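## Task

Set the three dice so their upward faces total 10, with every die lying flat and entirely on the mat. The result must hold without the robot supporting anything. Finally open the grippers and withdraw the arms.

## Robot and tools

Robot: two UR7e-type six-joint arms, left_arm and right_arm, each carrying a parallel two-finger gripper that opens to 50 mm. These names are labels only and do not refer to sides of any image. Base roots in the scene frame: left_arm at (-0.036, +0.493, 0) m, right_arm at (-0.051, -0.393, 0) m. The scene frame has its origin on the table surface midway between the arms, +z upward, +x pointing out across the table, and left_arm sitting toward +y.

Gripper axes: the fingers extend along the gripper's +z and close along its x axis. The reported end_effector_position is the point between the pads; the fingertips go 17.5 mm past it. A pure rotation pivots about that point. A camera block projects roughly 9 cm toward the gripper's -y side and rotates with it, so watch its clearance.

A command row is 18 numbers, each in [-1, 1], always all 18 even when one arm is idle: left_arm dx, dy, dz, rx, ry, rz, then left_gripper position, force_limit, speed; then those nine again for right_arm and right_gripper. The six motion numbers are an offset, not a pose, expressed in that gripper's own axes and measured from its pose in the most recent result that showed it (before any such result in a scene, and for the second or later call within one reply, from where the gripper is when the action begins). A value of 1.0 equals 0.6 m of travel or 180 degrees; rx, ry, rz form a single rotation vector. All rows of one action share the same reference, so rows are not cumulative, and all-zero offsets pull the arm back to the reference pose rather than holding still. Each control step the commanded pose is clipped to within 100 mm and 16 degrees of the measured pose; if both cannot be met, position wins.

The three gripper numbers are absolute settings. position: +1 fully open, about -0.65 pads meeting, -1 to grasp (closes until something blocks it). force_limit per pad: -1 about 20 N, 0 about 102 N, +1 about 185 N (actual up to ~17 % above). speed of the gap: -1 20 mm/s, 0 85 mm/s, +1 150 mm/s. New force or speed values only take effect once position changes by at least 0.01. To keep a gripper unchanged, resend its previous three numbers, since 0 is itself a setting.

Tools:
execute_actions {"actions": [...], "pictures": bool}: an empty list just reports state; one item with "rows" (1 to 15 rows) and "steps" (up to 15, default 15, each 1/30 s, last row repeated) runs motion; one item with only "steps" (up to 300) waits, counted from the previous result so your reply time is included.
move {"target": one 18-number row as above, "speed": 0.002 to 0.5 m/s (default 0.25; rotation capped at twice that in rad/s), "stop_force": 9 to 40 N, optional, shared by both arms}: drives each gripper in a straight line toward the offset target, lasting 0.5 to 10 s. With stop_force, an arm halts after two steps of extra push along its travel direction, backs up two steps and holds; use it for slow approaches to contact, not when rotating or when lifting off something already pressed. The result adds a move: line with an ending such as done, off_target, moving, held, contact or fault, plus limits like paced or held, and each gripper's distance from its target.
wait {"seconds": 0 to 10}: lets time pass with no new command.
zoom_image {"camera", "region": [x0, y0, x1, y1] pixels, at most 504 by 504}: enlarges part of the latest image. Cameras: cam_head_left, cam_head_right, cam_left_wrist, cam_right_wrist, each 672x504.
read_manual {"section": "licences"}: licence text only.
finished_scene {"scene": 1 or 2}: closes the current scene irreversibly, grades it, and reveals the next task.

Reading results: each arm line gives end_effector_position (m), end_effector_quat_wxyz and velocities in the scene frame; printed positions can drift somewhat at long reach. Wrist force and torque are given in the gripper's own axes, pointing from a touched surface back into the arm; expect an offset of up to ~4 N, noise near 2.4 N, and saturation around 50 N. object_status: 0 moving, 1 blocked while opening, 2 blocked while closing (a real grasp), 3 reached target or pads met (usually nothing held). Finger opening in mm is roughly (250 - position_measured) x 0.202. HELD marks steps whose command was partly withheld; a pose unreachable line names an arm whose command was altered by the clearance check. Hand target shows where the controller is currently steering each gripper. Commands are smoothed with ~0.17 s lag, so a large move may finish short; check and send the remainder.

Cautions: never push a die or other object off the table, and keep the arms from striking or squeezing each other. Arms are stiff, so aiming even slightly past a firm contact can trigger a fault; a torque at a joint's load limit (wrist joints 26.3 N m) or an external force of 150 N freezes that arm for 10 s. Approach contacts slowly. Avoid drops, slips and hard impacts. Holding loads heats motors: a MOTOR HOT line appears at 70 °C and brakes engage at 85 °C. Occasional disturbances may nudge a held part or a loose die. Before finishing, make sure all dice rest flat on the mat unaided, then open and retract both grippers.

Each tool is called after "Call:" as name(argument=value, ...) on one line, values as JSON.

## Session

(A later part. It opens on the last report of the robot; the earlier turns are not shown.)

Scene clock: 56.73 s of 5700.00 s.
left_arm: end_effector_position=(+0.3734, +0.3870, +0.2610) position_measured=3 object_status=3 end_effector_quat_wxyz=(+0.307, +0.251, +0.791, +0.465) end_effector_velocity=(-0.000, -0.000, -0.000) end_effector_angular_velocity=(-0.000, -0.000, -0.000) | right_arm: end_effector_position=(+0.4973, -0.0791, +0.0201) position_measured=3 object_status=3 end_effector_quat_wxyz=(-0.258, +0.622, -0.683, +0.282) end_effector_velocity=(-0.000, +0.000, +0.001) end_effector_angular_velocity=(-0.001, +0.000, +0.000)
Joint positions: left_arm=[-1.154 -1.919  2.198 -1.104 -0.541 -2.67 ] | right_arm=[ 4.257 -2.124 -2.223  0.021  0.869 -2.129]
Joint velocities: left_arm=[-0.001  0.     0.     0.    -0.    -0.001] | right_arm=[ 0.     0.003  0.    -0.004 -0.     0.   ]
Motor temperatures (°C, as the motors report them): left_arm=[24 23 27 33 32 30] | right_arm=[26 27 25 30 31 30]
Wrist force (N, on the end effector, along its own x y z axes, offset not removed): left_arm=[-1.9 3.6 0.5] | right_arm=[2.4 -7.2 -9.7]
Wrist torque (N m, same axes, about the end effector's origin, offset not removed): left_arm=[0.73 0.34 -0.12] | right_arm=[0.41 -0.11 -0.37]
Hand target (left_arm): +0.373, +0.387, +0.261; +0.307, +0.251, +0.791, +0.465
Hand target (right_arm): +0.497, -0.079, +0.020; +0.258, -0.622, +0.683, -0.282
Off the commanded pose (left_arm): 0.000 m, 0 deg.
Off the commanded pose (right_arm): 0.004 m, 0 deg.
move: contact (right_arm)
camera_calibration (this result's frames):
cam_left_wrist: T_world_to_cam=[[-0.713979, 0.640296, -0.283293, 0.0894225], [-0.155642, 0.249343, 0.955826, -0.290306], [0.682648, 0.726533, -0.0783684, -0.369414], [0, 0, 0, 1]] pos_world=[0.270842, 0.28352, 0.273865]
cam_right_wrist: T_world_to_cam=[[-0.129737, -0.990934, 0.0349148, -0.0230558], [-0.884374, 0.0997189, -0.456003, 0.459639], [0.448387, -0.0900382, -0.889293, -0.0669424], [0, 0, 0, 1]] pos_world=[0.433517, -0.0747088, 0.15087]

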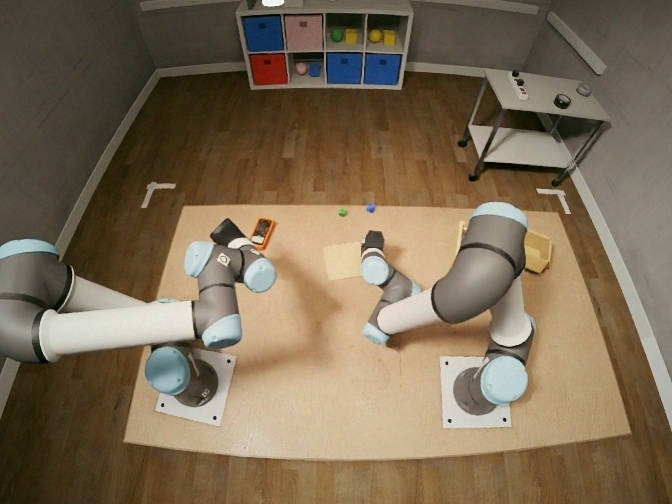

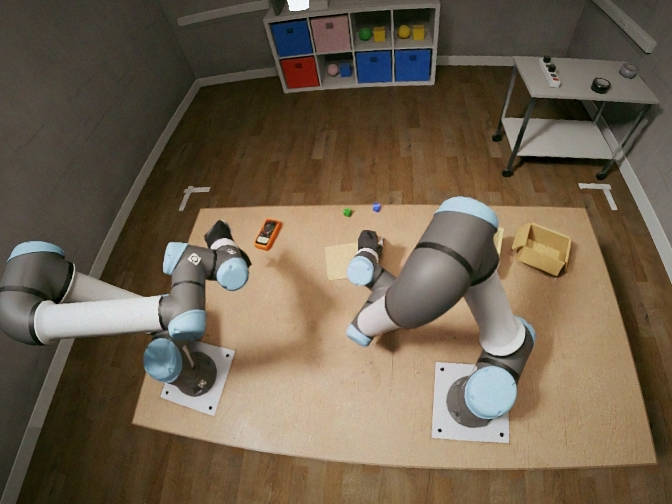

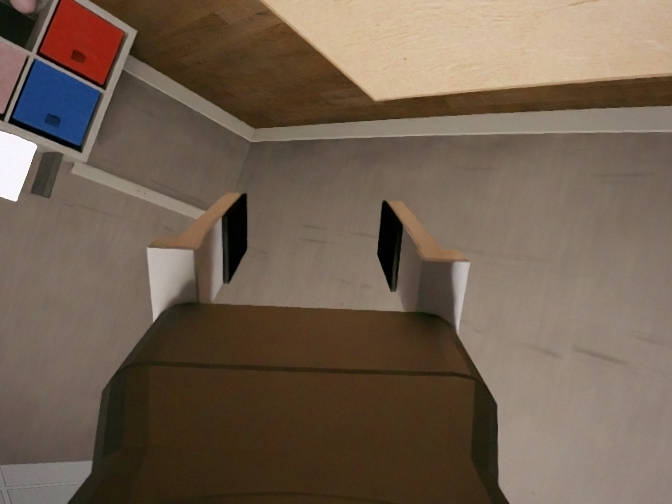

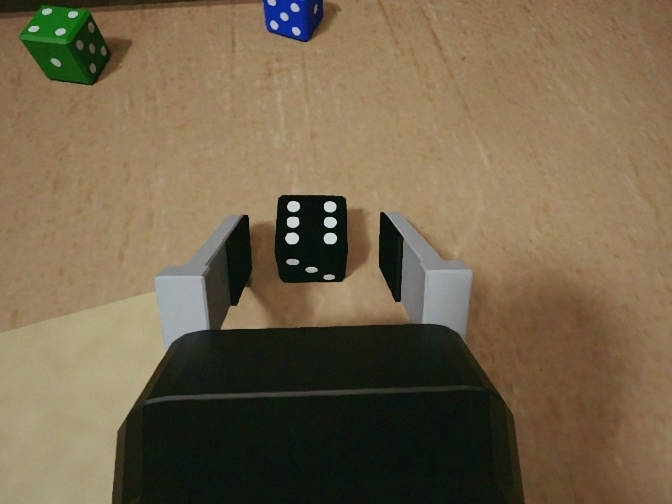

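Call:
move(target=[0,0,0,0,0,0,1,0,0,0,-0.0012,-0.0012,0,0,0,1,0,-0.5], speed=0.01)

Call:
move(target=[0,0,0,0,0,0,1,0,0,0,0,0,0,0,0,-1,-0.5,-0.5])

Call:
move(target=[0,0,0,0,0,0,1,0,0,0,-0.047,-0.047,0,0,0,-1,-0.5,-0.5], speed=0.1)

Call:
move(target=[0,0,0,0,0,0,1,0,0,-0.125,0.145,-0.117,-0.5,0,0,-1,-0.5,-0.5], speed=0.2)

Scene clock: 80.93 s of 5700.00 s.
left_arm: end_effector_position=(+0.3734, +0.3870, +0.2610) position_measured=3 object_status=3 end_effector_quat_wxyz=(+0.307, +0.251, +0.791, +0.465) end_effector_velocity=(+0.000, +0.000, +0.000) end_effector_angular_velocity=(-0.001, -0.001, +0.000) | right_arm: end_effector_position=(+0.4973, -0.0791, +0.0211) position_measured=3 object_status=3 end_effector_quat_wxyz=(-0.258, +0.622, -0.683, +0.282) end_effector_velocity=(+0.000, -0.000, +0.000) end_effector_angular_velocity=(-0.001, +0.000, -0.000)
Joint positions: left_arm=[-1.154 -1.919  2.198 -1.104 -0.541 -2.67 ] | right_arm=[ 4.257 -2.121 -2.223  0.018  0.869 -2.129]
Joint velocities: left_arm=[ 0.    -0.001 -0.    -0.     0.    -0.001] | right_arm=[-0.     0.001  0.    -0.001 -0.    -0.   ]
Motor temperatures (°C, as the motors report them): left_arm=[24 23 27 33 32 30] | right_arm=[26 27 25 30 31 30]
Wrist force (N, on the end effector, along its own x y z axes, offset not removed): left_arm=[-2.4 3.9 1.6] | right_arm=[0.5 1.1 -1.1]
Wrist torque (N m, same axes, about the end effector's origin, offset not removed): left_arm=[0.70 0.44 -0.09] | right_arm=[0.10 -0.11 -0.28]
Hand target (left_arm): +0.373, +0.387, +0.261; +0.307, +0.251, +0.791, +0.465
Hand target (right_arm): +0.497, -0.079, +0.021; +0.258, -0.622, +0.683, -0.282
Off the commanded pose (left_arm): 0.000 m, 0 deg.
Off the commanded pose (right_arm): 0.000 m, 0 deg.
After step 90, 20.50 s passed at rest.
move: done
camera_calibration (this result's frames):
cam_left_wrist: T_world_to_cam=[[-0.713979, 0.640296, -0.283293, 0.0894226], [-0.155642, 0.249343, 0.955826, -0.290306], [0.682648, 0.726533, -0.0783685, -0.369414], [0, 0, 0, 1]] pos_world=[0.270842, 0.28352, 0.273865]
cam_right_wrist: T_world_to_cam=[[-0.129737, -0.990933, 0.034931, -0.0231037], [-0.884378, 0.099712, -0.455997, 0.460078], [0.448379, -0.0900518, -0.889296, -0.0660732], [0, 0, 0, 1]] pos_world=[0.433511, -0.0747195, 0.151843]

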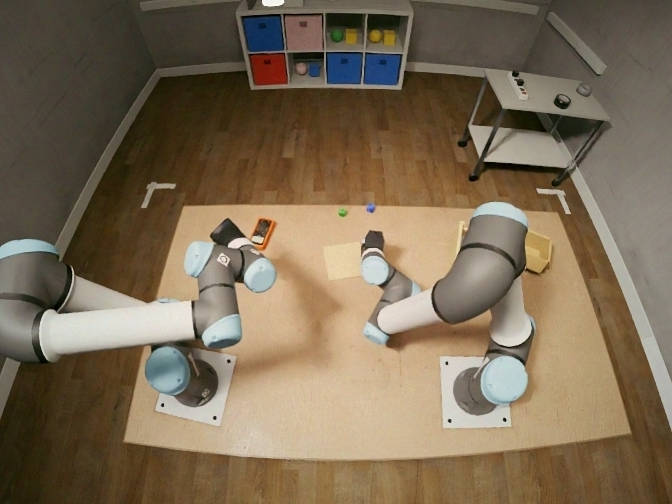

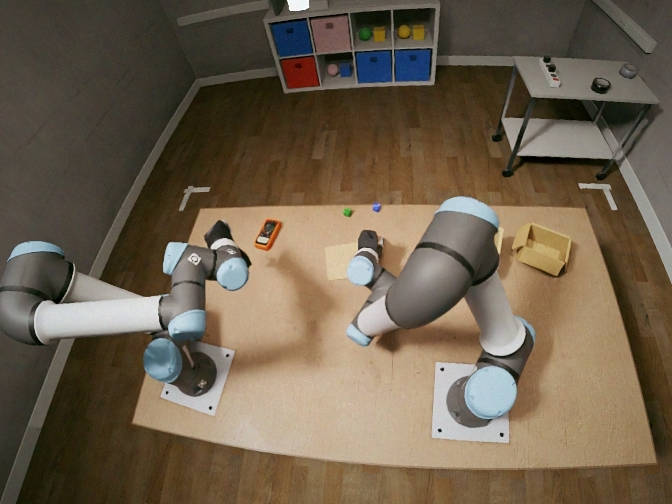

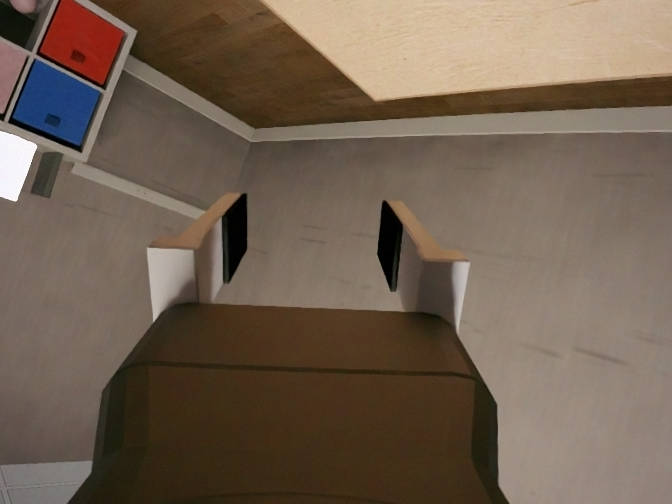

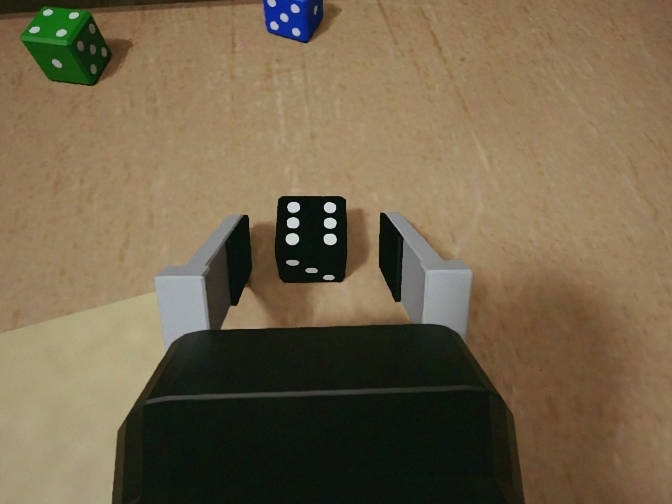

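Scene clock: 81.67 s of 5700.00 s.
left_arm: end_effector_position=(+0.3734, +0.3870, +0.2610) position_measured=3 object_status=3 end_effector_quat_wxyz=(+0.307, +0.251, +0.791, +0.465) end_effector_velocity=(+0.000, -0.000, +0.000) end_effector_angular_velocity=(-0.000, +0.000, -0.000) | right_arm: end_effector_position=(+0.4973, -0.0791, +0.0211) position_measured=132 object_status=2 end_effector_quat_wxyz=(-0.258, +0.622, -0.683, +0.282) end_effector_velocity=(+0.000, +0.000, +0.000) end_effector_angular_velocity=(+0.001, -0.000, -0.000)
Joint positions: left_arm=[-1.154 -1.919  2.198 -1.104 -0.541 -2.67 ] | right_arm=[ 4.257 -2.121 -2.223  0.018  0.869 -2.129]
Joint velocities: left_arm=[ 0.    -0.    -0.    -0.     0.     0.001] | right_arm=[-0.    -0.     0.001  0.     0.    -0.   ]
Motor temperatures (°C, as the motors report them): left_arm=[24 23 27 33 32 30] | right_arm=[26 27 25 30 31 30]
Wrist force (N, on the end effector, along its own x y z axes, offset not removed): left_arm=[-1.9 3.1 2.0] | right_arm=[1.7 2.7 -0.6]
Wrist torque (N m, same axes, about the end effector's origin, offset not removed): left_arm=[0.61 0.37 -0.16] | right_arm=[0.52 -0.27 -0.21]
Hand target (left_arm): +0.373, +0.387, +0.261; +0.307, +0.251, +0.791, +0.465
Hand target (right_arm): +0.497, -0.079, +0.021; +0.258, -0.622, +0.683, -0.282
Off the commanded pose (left_arm): 0.000 m, 0 deg.
Off the commanded pose (right_arm): 0.000 m, 0 deg.
move: done
camera_calibration (this result's frames):
cam_left_wrist: T_world_to_cam=[[-0.713979, 0.640296, -0.283293, 0.0894226], [-0.155642, 0.249343, 0.955826, -0.290306], [0.682649, 0.726532, -0.0783684, -0.369414], [0, 0, 0, 1]] pos_world=[0.270842, 0.28352, 0.273865]
cam_right_wrist: T_world_to_cam=[[-0.129737, -0.990933, 0.0349306, -0.0231039], [-0.884378, 0.0997124, -0.455997, 0.460084], [0.448379, -0.0900515, -0.889296, -0.0660623], [0, 0, 0, 1]] pos_world=[0.433512, -0.0747195, 0.151855]

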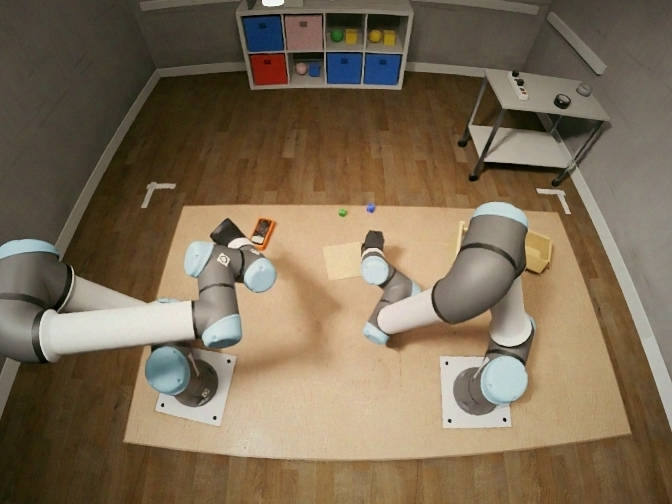

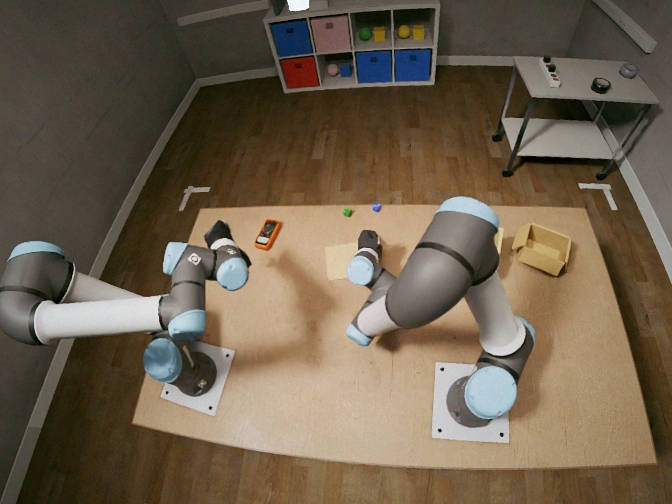

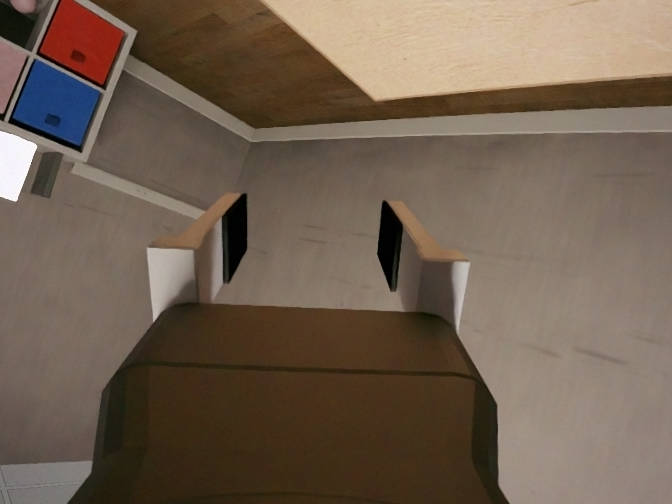

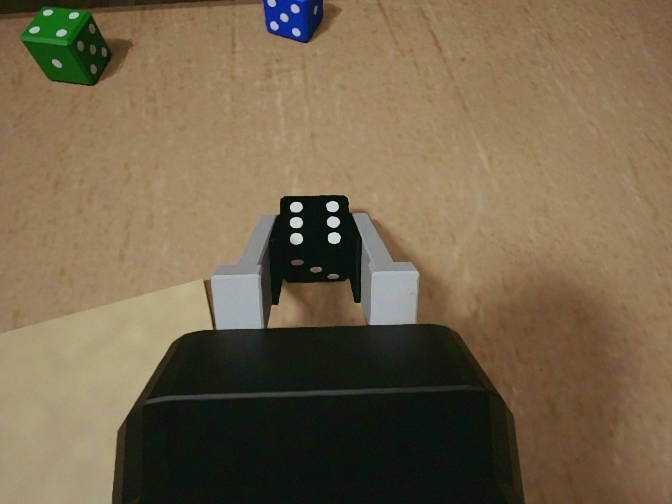

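Scene clock: 82.60 s of 5700.00 s.
left_arm: end_effector_position=(+0.3734, +0.3870, +0.2610) position_measured=3 object_status=3 end_effector_quat_wxyz=(+0.307, +0.251, +0.791, +0.465) end_effector_velocity=(-0.000, -0.000, +0.000) end_effector_angular_velocity=(-0.001, -0.000, -0.001) | right_arm: end_effector_position=(+0.4974, -0.0793, +0.0608) position_measured=132 object_status=2 end_effector_quat_wxyz=(-0.258, +0.622, -0.683, +0.282) end_effector_velocity=(-0.000, +0.000, +0.002) end_effector_angular_velocity=(-0.001, +0.001, -0.000)
Joint positions: left_arm=[-1.154 -1.919  2.198 -1.104 -0.541 -2.67 ] | right_arm=[ 4.257 -2.014 -2.218 -0.093  0.869 -2.13 ]
Joint velocities: left_arm=[-0.    -0.001  0.    -0.     0.     0.001] | right_arm=[ 0.001  0.005  0.001 -0.008 -0.     0.001]
Motor temperatures (°C, as the motors report them): left_arm=[24 23 27 33 32 30] | right_arm=[26 27 25 30 31 30]
Wrist force (N, on the end effector, along its own x y z axes, offset not removed): left_arm=[-2.1 3.5 2.0] | right_arm=[0.8 4.0 1.1]
Wrist torque (N m, same axes, about the end effector's origin, offset not removed): left_arm=[0.65 0.37 -0.11] | right_arm=[0.87 -0.16 -0.19]
Hand target (left_arm): +0.373, +0.387, +0.261; +0.307, +0.251, +0.791, +0.465
Hand target (right_arm): +0.497, -0.079, +0.061; +0.258, -0.622, +0.683, -0.282
Off the commanded pose (left_arm): 0.000 m, 0 deg.
Off the commanded pose (right_arm): 0.000 m, 0 deg.
move: done
camera_calibration (this result's frames):
cam_left_wrist: T_world_to_cam=[[-0.713979, 0.640296, -0.283292, 0.0894224], [-0.155642, 0.249343, 0.955826, -0.290306], [0.682649, 0.726532, -0.0783685, -0.369414], [0, 0, 0, 1]] pos_world=[0.270842, 0.28352, 0.273865]
cam_right_wrist: T_world_to_cam=[[-0.129765, -0.99093, 0.034915, -0.0246791], [-0.884323, 0.0997342, -0.456098, 0.478231], [0.448479, -0.0900618, -0.889244, -0.0308451], [0, 0, 0, 1]] pos_world=[0.433542, -0.0749292, 0.191553]

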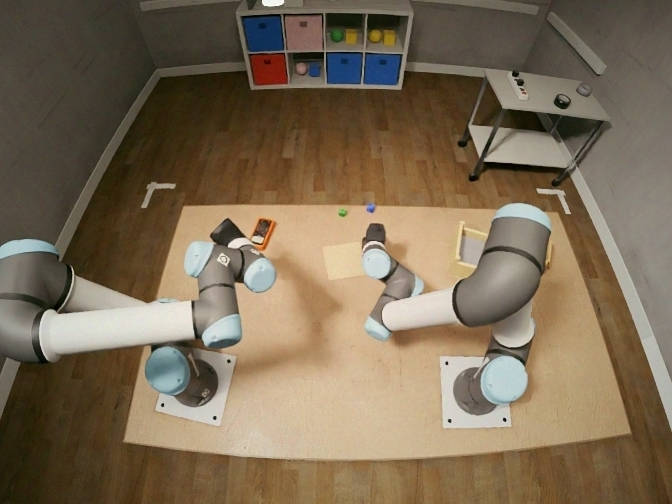

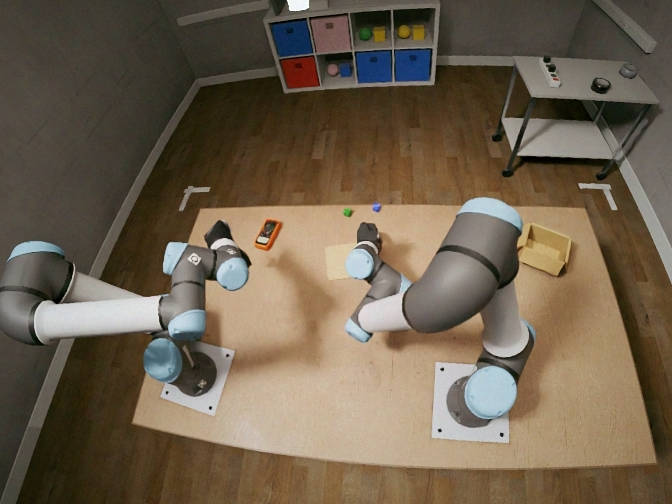

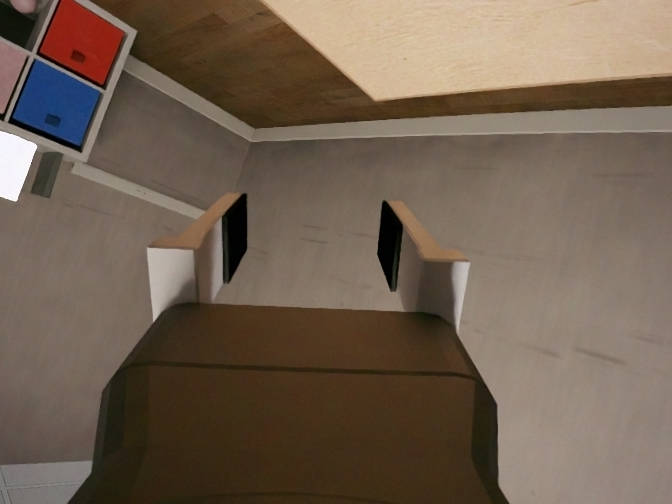

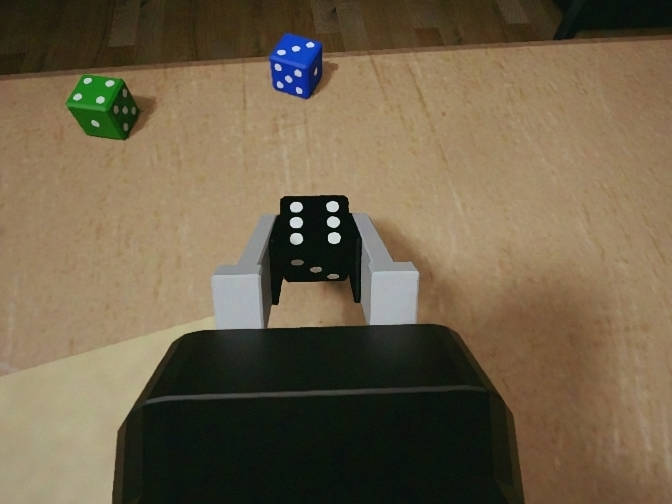

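Scene clock: 87.03 s of 5700.00 s.
left_arm: end_effector_position=(+0.3734, +0.3870, +0.2610) position_measured=3 object_status=3 end_effector_quat_wxyz=(+0.307, +0.251, +0.791, +0.465) end_effector_velocity=(+0.000, +0.000, +0.000) end_effector_angular_velocity=(-0.001, -0.000, +0.000) | right_arm: end_effector_position=(+0.3937, +0.0056, +0.0495) position_measured=132 object_status=2 end_effector_quat_wxyz=(+0.256, +0.623, -0.682, -0.284) end_effector_velocity=(-0.001, +0.001, -0.000) end_effector_angular_velocity=(-0.000, +0.013, +0.003)
Joint positions: left_arm=[-1.154 -1.919  2.198 -1.104 -0.541 -2.67 ] | right_arm=[ 3.933 -2.283 -1.304 -1.717  2.122 -2.485]
Joint velocities: left_arm=[ 0.    -0.001 -0.    -0.     0.     0.   ] | right_arm=[-0.001 -0.008  0.012 -0.018  0.005 -0.009]
Motor temperatures (°C, as the motors report them): left_arm=[24 23 27 33 32 30] | right_arm=[26 27 25 30 31 30]
Wrist force (N, on the end effector, along its own x y z axes, offset not removed): left_arm=[-1.9 2.4 0.7] | right_arm=[-1.3 1.3 0.4]
Wrist torque (N m, same axes, about the end effector's origin, offset not removed): left_arm=[0.46 0.40 -0.10] | right_arm=[0.51 0.09 -0.18]
Hand target (left_arm): +0.373, +0.387, +0.261; +0.307, +0.251, +0.791, +0.465
Hand target (right_arm): +0.394, +0.006, +0.049; -0.257, -0.623, +0.682, +0.285
Off the commanded pose (left_arm): 0.000 m, 0 deg.
Off the commanded pose (right_arm): 0.000 m, 0 deg.
move: done
camera_calibration (this result's frames):
cam_left_wrist: T_world_to_cam=[[-0.713979, 0.640296, -0.283292, 0.0894225], [-0.155642, 0.249343, 0.955826, -0.290306], [0.682648, 0.726533, -0.0783684, -0.369414], [0, 0, 0, 1]] pos_world=[0.270842, 0.28352, 0.273865]
cam_right_wrist: T_world_to_cam=[[-0.0555479, -0.997919, 0.0327392, 0.0173464], [-0.454028, 0.0544493, 0.889322, 0.137179], [-0.889254, 0.0345355, -0.456108, 0.517706], [0, 0, 0, 1]] pos_world=[0.523619, -0.00803825, 0.113565]

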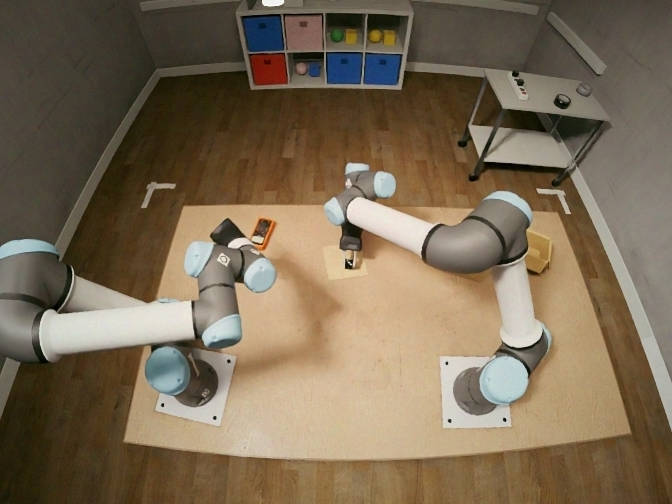

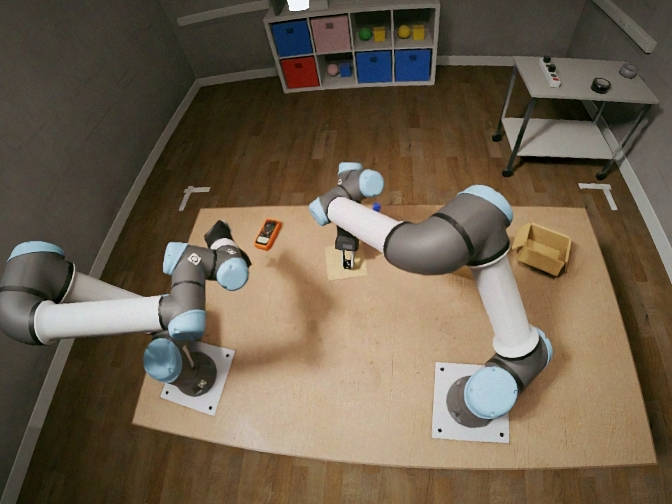

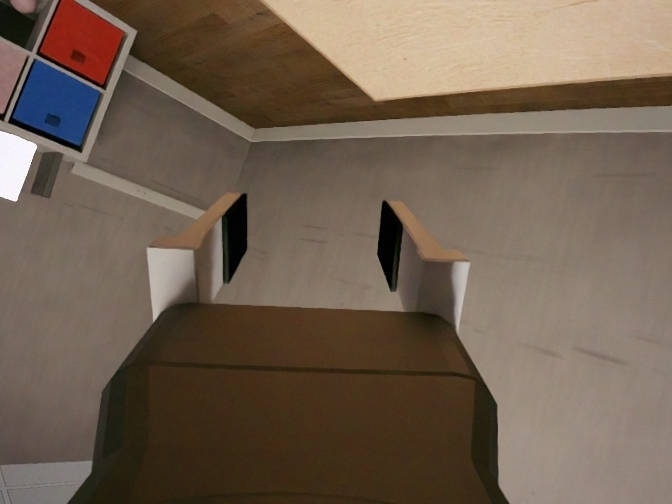

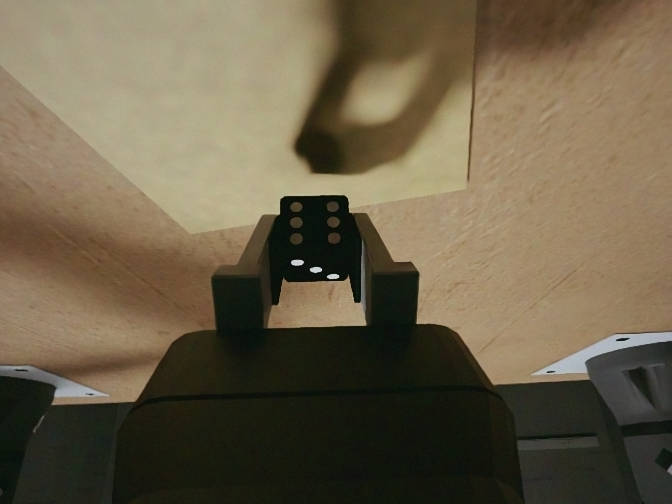

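Call:
move(target=[0,0,0,0,0,0,1,0,0,0,-0.021,0.021,0,0,0,-1,-0.5,-0.5], speed=0.04)

Call:
move(target=[0,0,0,0,0,0,1,0,0,0,-0.016,0.016,0,0,0,-1,-0.5,-0.5], speed=0.003, stop_force=9)

Call:
move(target=[0,0,0,0,0,0,1,0,0,0,0.0006,-0.0006,0,0,0,1,0,-0.5], speed=0.01)

Call:
move(target=[0,0,0,0,0,0,1,0,0,0,0,-0.1,0,0,0,1,0,-0.5], speed=0.1)

Scene clock: 98.37 s of 5700.00 s.
left_arm: end_effector_position=(+0.3734, +0.3870, +0.2610) position_measured=3 object_status=3 end_effector_quat_wxyz=(+0.307, +0.251, +0.791, +0.465) end_effector_velocity=(+0.000, +0.000, +0.000) end_effector_angular_velocity=(+0.000, +0.000, +0.000) | right_arm: end_effector_position=(+0.3937, +0.0057, +0.0319) position_measured=132 object_status=2 end_effector_quat_wxyz=(+0.256, +0.623, -0.682, -0.284) end_effector_velocity=(-0.000, +0.000, -0.002) end_effector_angular_velocity=(+0.000, +0.000, -0.000)
Joint positions: left_arm=[-1.154 -1.919  2.198 -1.104 -0.541 -2.67 ] | right_arm=[ 3.933 -2.302 -1.319 -1.682  2.122 -2.485]
Joint velocities: left_arm=[ 0.    -0.    -0.    -0.     0.     0.001] | right_arm=[-0.    -0.003 -0.002  0.005  0.     0.   ]
Motor temperatures (°C, as the motors report them): left_arm=[24 23 27 33 32 30] | right_arm=[26 27 25 30 31 30]
Wrist force (N, on the end effector, along its own x y z axes, offset not removed): left_arm=[-2.5 3.0 1.8] | right_arm=[-1.1 -0.2 0.8]
Wrist torque (N m, same axes, about the end effector's origin, offset not removed): left_arm=[0.58 0.42 -0.06] | right_arm=[0.08 -0.01 -0.31]
Hand target (left_arm): +0.373, +0.387, +0.261; +0.307, +0.251, +0.791, +0.465
Hand target (right_arm): +0.394, +0.006, +0.032; -0.256, -0.623, +0.682, +0.284
Off the commanded pose (left_arm): 0.000 m, 0 deg.
Off the commanded pose (right_arm): 0.000 m, 0 deg.
After step 90, 7.50 s passed at rest.
move: done
camera_calibration (this result's frames):
cam_left_wrist: T_world_to_cam=[[-0.713979, 0.640296, -0.283292, 0.0894225], [-0.155642, 0.249343, 0.955826, -0.290306], [0.682648, 0.726532, -0.0783684, -0.369414], [0, 0, 0, 1]] pos_world=[0.270842, 0.28352, 0.273865]
cam_right_wrist: T_world_to_cam=[[-0.0555563, -0.997919, 0.0327386, 0.0179957], [-0.453997, 0.0544514, 0.889338, 0.152813], [-0.889269, 0.0345451, -0.456077, 0.509713], [0, 0, 0, 1]] pos_world=[0.523649, -0.00797078, 0.0959772]

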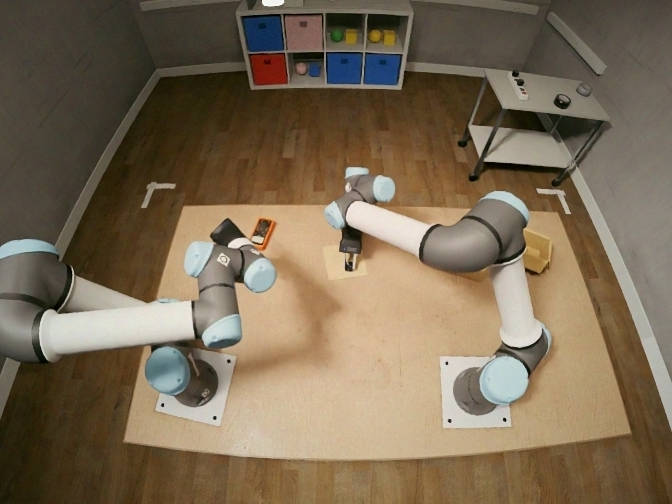

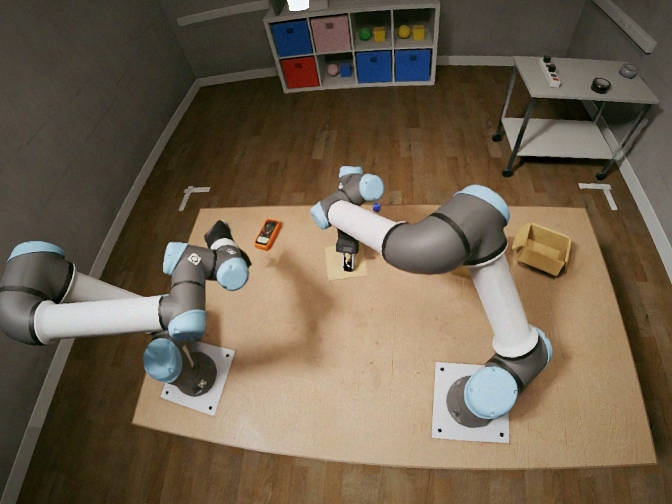

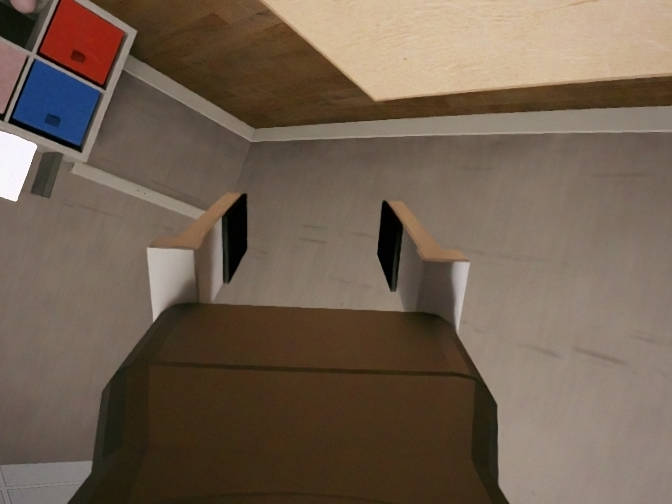

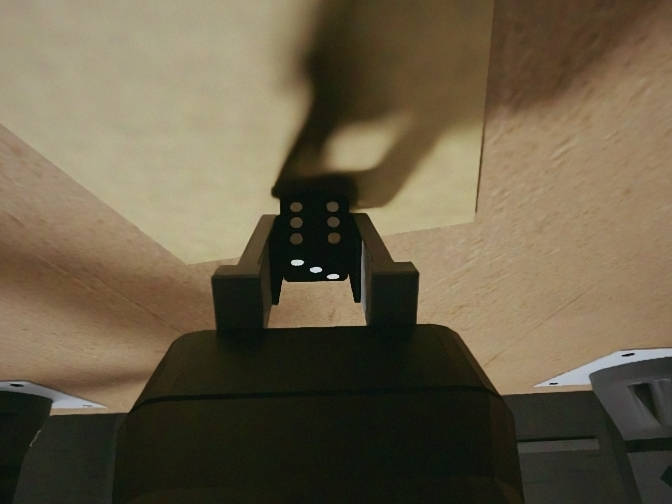

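Scene clock: 100.20 s of 5700.00 s.
left_arm: end_effector_position=(+0.3734, +0.3870, +0.2610) position_measured=3 object_status=3 end_effector_quat_wxyz=(+0.307, +0.251, +0.791, +0.465) end_effector_velocity=(+0.000, +0.000, +0.000) end_effector_angular_velocity=(-0.001, -0.000, +0.000) | right_arm: end_effector_position=(+0.3937, +0.0057, +0.0274) position_measured=132 object_status=2 end_effector_quat_wxyz=(+0.256, +0.623, -0.682, -0.284) end_effector_velocity=(-0.001, +0.000, -0.000) end_effector_angular_velocity=(-0.002, +0.002, +0.002)
Joint positions: left_arm=[-1.154 -1.919  2.198 -1.104 -0.541 -2.67 ] | right_arm=[ 3.933 -2.307 -1.323 -1.673  2.122 -2.485]
Joint velocities: left_arm=[ 0.    -0.001 -0.     0.     0.     0.   ] | right_arm=[ 0.002 -0.    -0.    -0.002  0.     0.   ]
Motor temperatures (°C, as the motors report them): left_arm=[24 23 27 33 32 30] | right_arm=[26 27 25 30 31 30]
Wrist force (N, on the end effector, along its own x y z axes, offset not removed): left_arm=[-2.4 3.0 0.7] | right_arm=[3.9 15.9 -11.6]
Wrist torque (N m, same axes, about the end effector's origin, offset not removed): left_arm=[0.51 0.43 -0.07] | right_arm=[0.50 0.05 -0.15]
Hand target (left_arm): +0.373, +0.387, +0.261; +0.307, +0.251, +0.791, +0.465
Hand target (right_arm): +0.394, +0.006, +0.028; -0.256, -0.623, +0.682, +0.284
Off the commanded pose (left_arm): 0.000 m, 0 deg.
Off the commanded pose (right_arm): 0.009 m, 0 deg.
move: contact (right_arm)
camera_calibration (this result's frames):
cam_left_wrist: T_world_to_cam=[[-0.713979, 0.640296, -0.283293, 0.0894225], [-0.155642, 0.249343, 0.955826, -0.290306], [0.682648, 0.726532, -0.0783685, -0.369414], [0, 0, 0, 1]] pos_world=[0.270842, 0.28352, 0.273865]
cam_right_wrist: T_world_to_cam=[[-0.0555474, -0.997919, 0.032741, 0.0181518], [-0.454006, 0.0544498, 0.889333, 0.156787], [-0.889266, 0.0345355, -0.456086, 0.507682], [0, 0, 0, 1]] pos_world=[0.523655, -0.0079561, 0.0915161]

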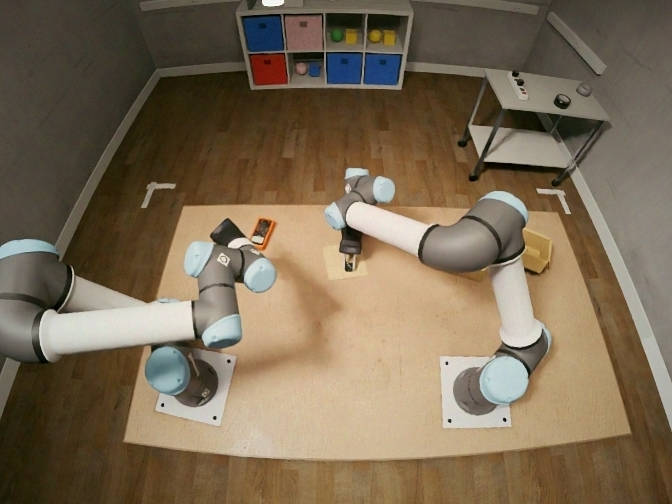

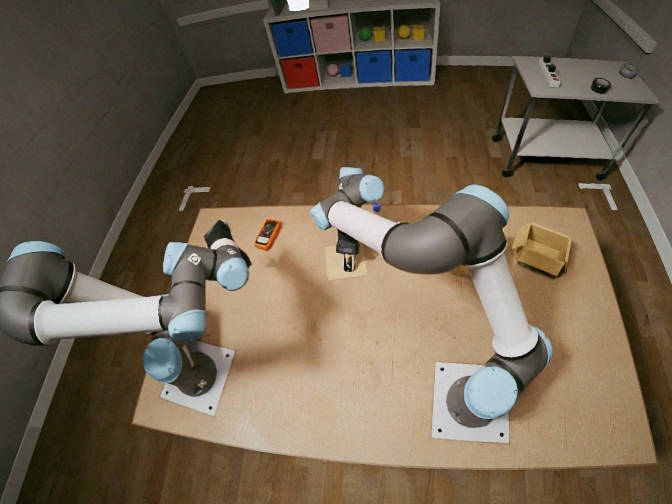

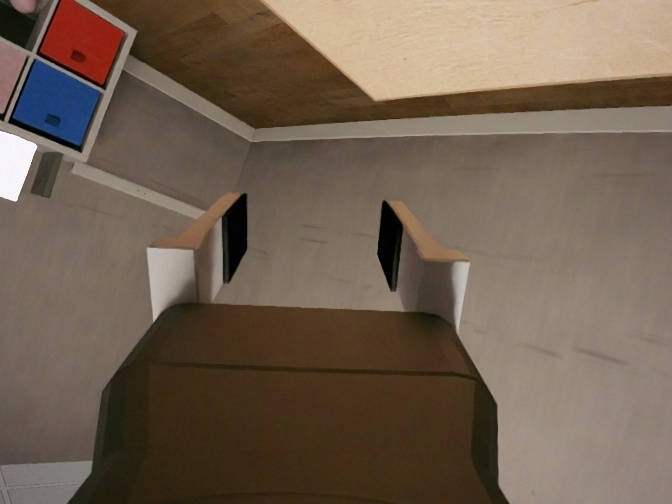

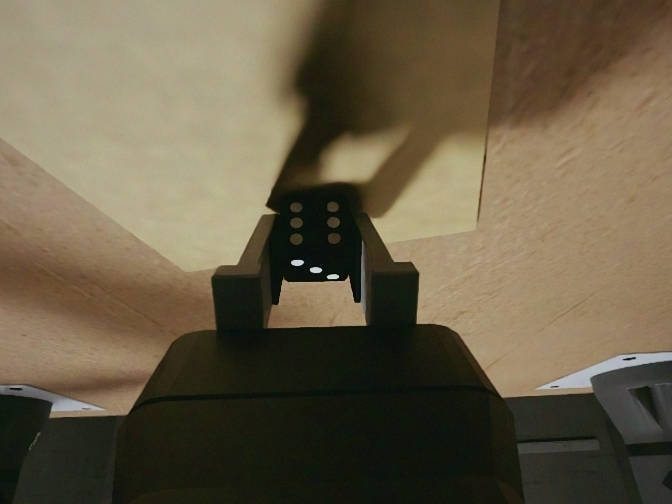

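Scene clock: 100.93 s of 5700.00 s.
left_arm: end_effector_position=(+0.3734, +0.3870, +0.2610) position_measured=3 object_status=3 end_effector_quat_wxyz=(+0.307, +0.251, +0.791, +0.465) end_effector_velocity=(+0.000, +0.000, +0.000) end_effector_angular_velocity=(-0.001, -0.000, +0.000) | right_arm: end_effector_position=(+0.3937, +0.0057, +0.0279) position_measured=3 object_status=3 end_effector_quat_wxyz=(+0.256, +0.623, -0.682, -0.284) end_effector_velocity=(-0.000, +0.000, +0.000) end_effector_angular_velocity=(+0.000, -0.000, +0.001)
Joint positions: left_arm=[-1.154 -1.919  2.198 -1.104 -0.541 -2.67 ] | right_arm=[ 3.933 -2.306 -1.323 -1.674  2.122 -2.485]
Joint velocities: left_arm=[ 0.    -0.001 -0.     0.     0.     0.   ] | right_arm=[ 0.001  0.     0.    -0.    -0.    -0.   ]
Motor temperatures (°C, as the motors report them): left_arm=[24 23 27 33 32 30] | right_arm=[26 27 25 30 31 30]
Wrist force (N, on the end effector, along its own x y z axes, offset not removed): left_arm=[-2.1 2.5 1.7] | right_arm=[1.8 0.9 1.6]
Wrist torque (N m, same axes, about the end effector's origin, offset not removed): left_arm=[0.48 0.43 -0.08] | right_arm=[0.26 -0.17 -0.08]
Hand target (left_arm): +0.373, +0.387, +0.261; +0.307, +0.251, +0.791, +0.465
Hand target (right_arm): +0.394, +0.006, +0.028; -0.256, -0.623, +0.682, +0.284
Off the commanded pose (left_arm): 0.000 m, 0 deg.
Off the commanded pose (right_arm): 0.000 m, 0 deg.
move: done
camera_calibration (this result's frames):
cam_left_wrist: T_world_to_cam=[[-0.713979, 0.640296, -0.283293, 0.0894225], [-0.155642, 0.249343, 0.955826, -0.290306], [0.682648, 0.726533, -0.0783683, -0.369414], [0, 0, 0, 1]] pos_world=[0.270842, 0.28352, 0.273865]
cam_right_wrist: T_world_to_cam=[[-0.0555384, -0.997919, 0.0327466, 0.0181332], [-0.454001, 0.0544505, 0.889336, 0.156347], [-0.889269, 0.0345253, -0.45608, 0.507901], [0, 0, 0, 1]] pos_world=[0.523649, -0.00795316, 0.0920047]

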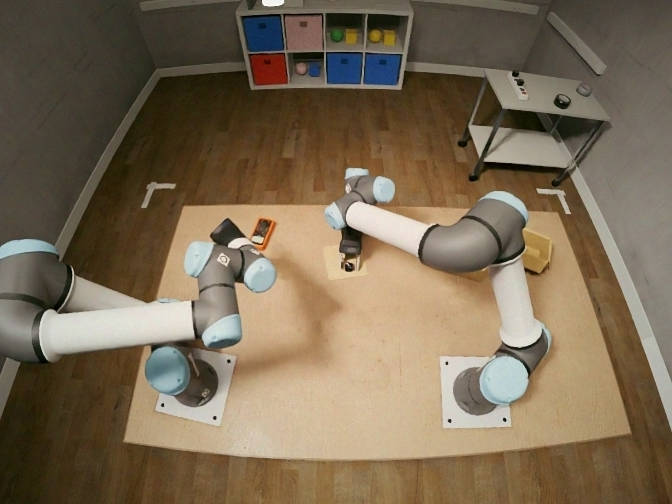

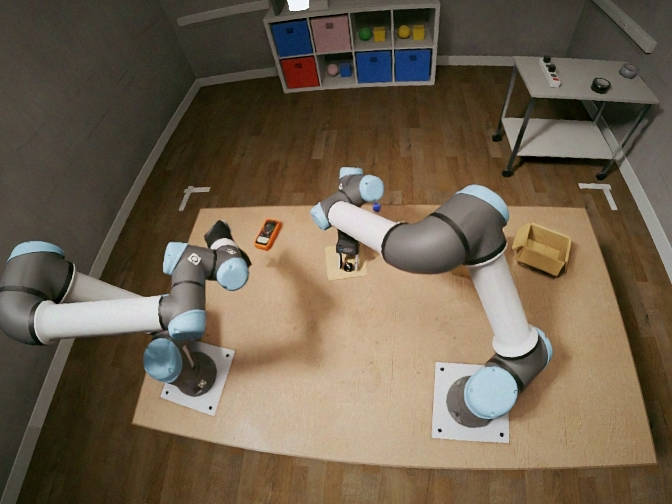

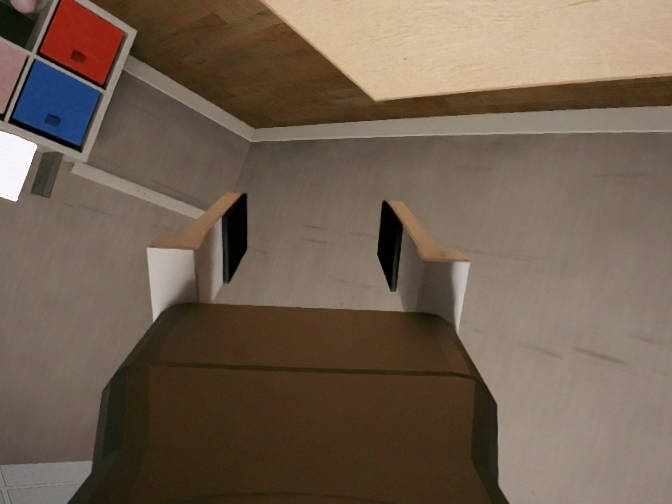

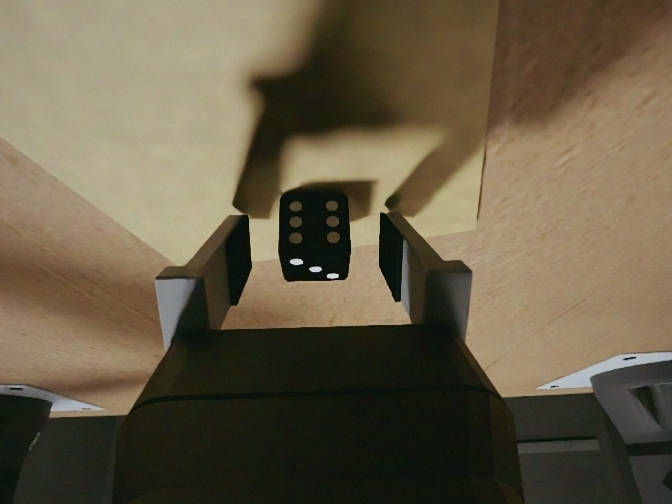

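Scene clock: 102.03 s of 5700.00 s.
left_arm: end_effector_position=(+0.3734, +0.3870, +0.2610) position_measured=3 object_status=3 end_effector_quat_wxyz=(+0.307, +0.251, +0.791, +0.465) end_effector_velocity=(-0.000, -0.000, -0.000) end_effector_angular_velocity=(+0.001, +0.000, -0.000) | right_arm: end_effector_position=(+0.4357, +0.0015, +0.0702) position_measured=3 object_status=3 end_effector_quat_wxyz=(+0.256, +0.623, -0.682, -0.284) end_effector_velocity=(+0.002, +0.000, +0.001) end_effector_angular_velocity=(-0.000, +0.001, +0.001)
Joint positions: left_arm=[-1.154 -1.919  2.198 -1.104 -0.541 -2.67 ] | right_arm=[ 3.891 -2.344 -1.132 -1.848  2.098 -2.526]
Joint velocities: left_arm=[-0.     0.001  0.    -0.    -0.    -0.   ] | right_arm=[-0.001 -0.004  0.011 -0.009 -0.001 -0.003]
Motor temperatures (°C, as the motors report them): left_arm=[24 23 27 33 32 30] | right_arm=[26 27 25 30 31 30]
Wrist force (N, on the end effector, along its own x y z axes, offset not removed): left_arm=[-1.9 3.2 1.4] | right_arm=[1.6 -2.3 0.9]
Wrist torque (N m, same axes, about the end effector's origin, offset not removed): left_arm=[0.60 0.39 -0.08] | right_arm=[-0.19 -0.30 -0.08]
Hand target (left_arm): +0.373, +0.387, +0.261; +0.307, +0.251, +0.791, +0.465
Hand target (right_arm): +0.436, +0.002, +0.070; -0.256, -0.623, +0.682, +0.284
Off the commanded pose (left_arm): 0.000 m, 0 deg.
Off the commanded pose (right_arm): 0.000 m, 0 deg.
move: done
camera_calibration (this result's frames):
cam_left_wrist: T_world_to_cam=[[-0.713979, 0.640296, -0.283293, 0.0894224], [-0.155642, 0.249343, 0.955826, -0.290306], [0.682649, 0.726532, -0.0783684, -0.369414], [0, 0, 0, 1]] pos_world=[0.270842, 0.28352, 0.273865]
cam_right_wrist: T_world_to_cam=[[-0.0556236, -0.997918, 0.032651, 0.0149542], [-0.454083, 0.0544075, 0.889296, 0.138046], [-0.889221, 0.0346395, -0.456164, 0.564665], [0, 0, 0, 1]] pos_world=[0.565628, -0.0121474, 0.134328]

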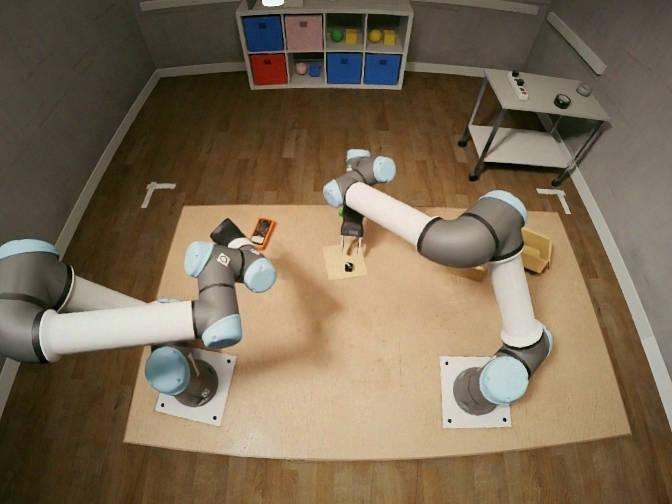

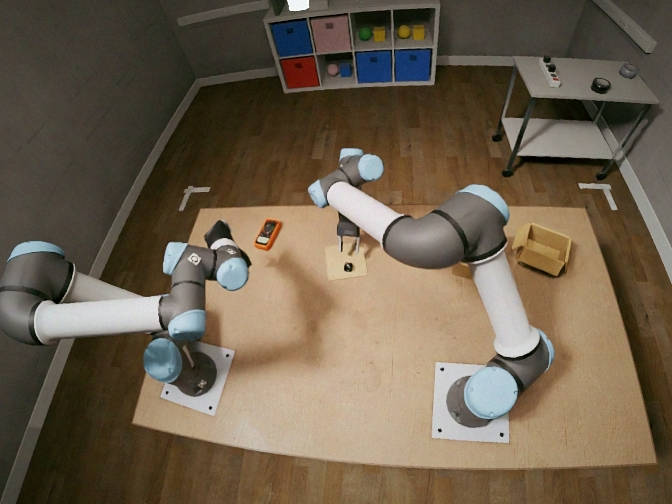

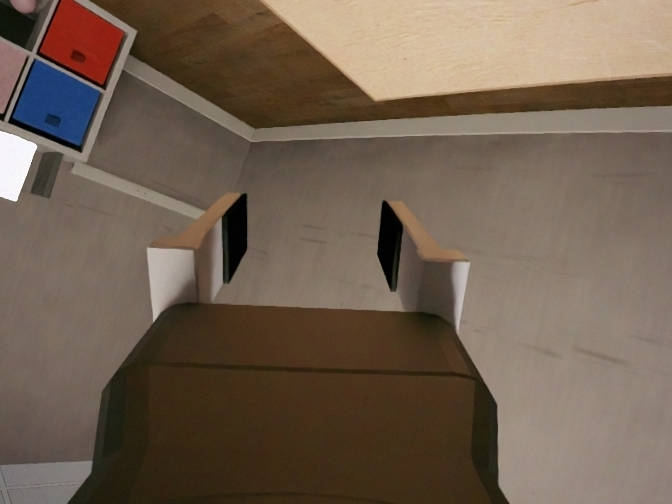

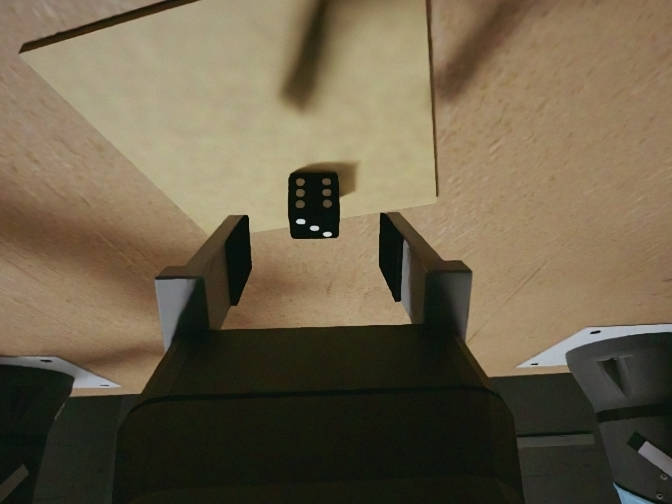

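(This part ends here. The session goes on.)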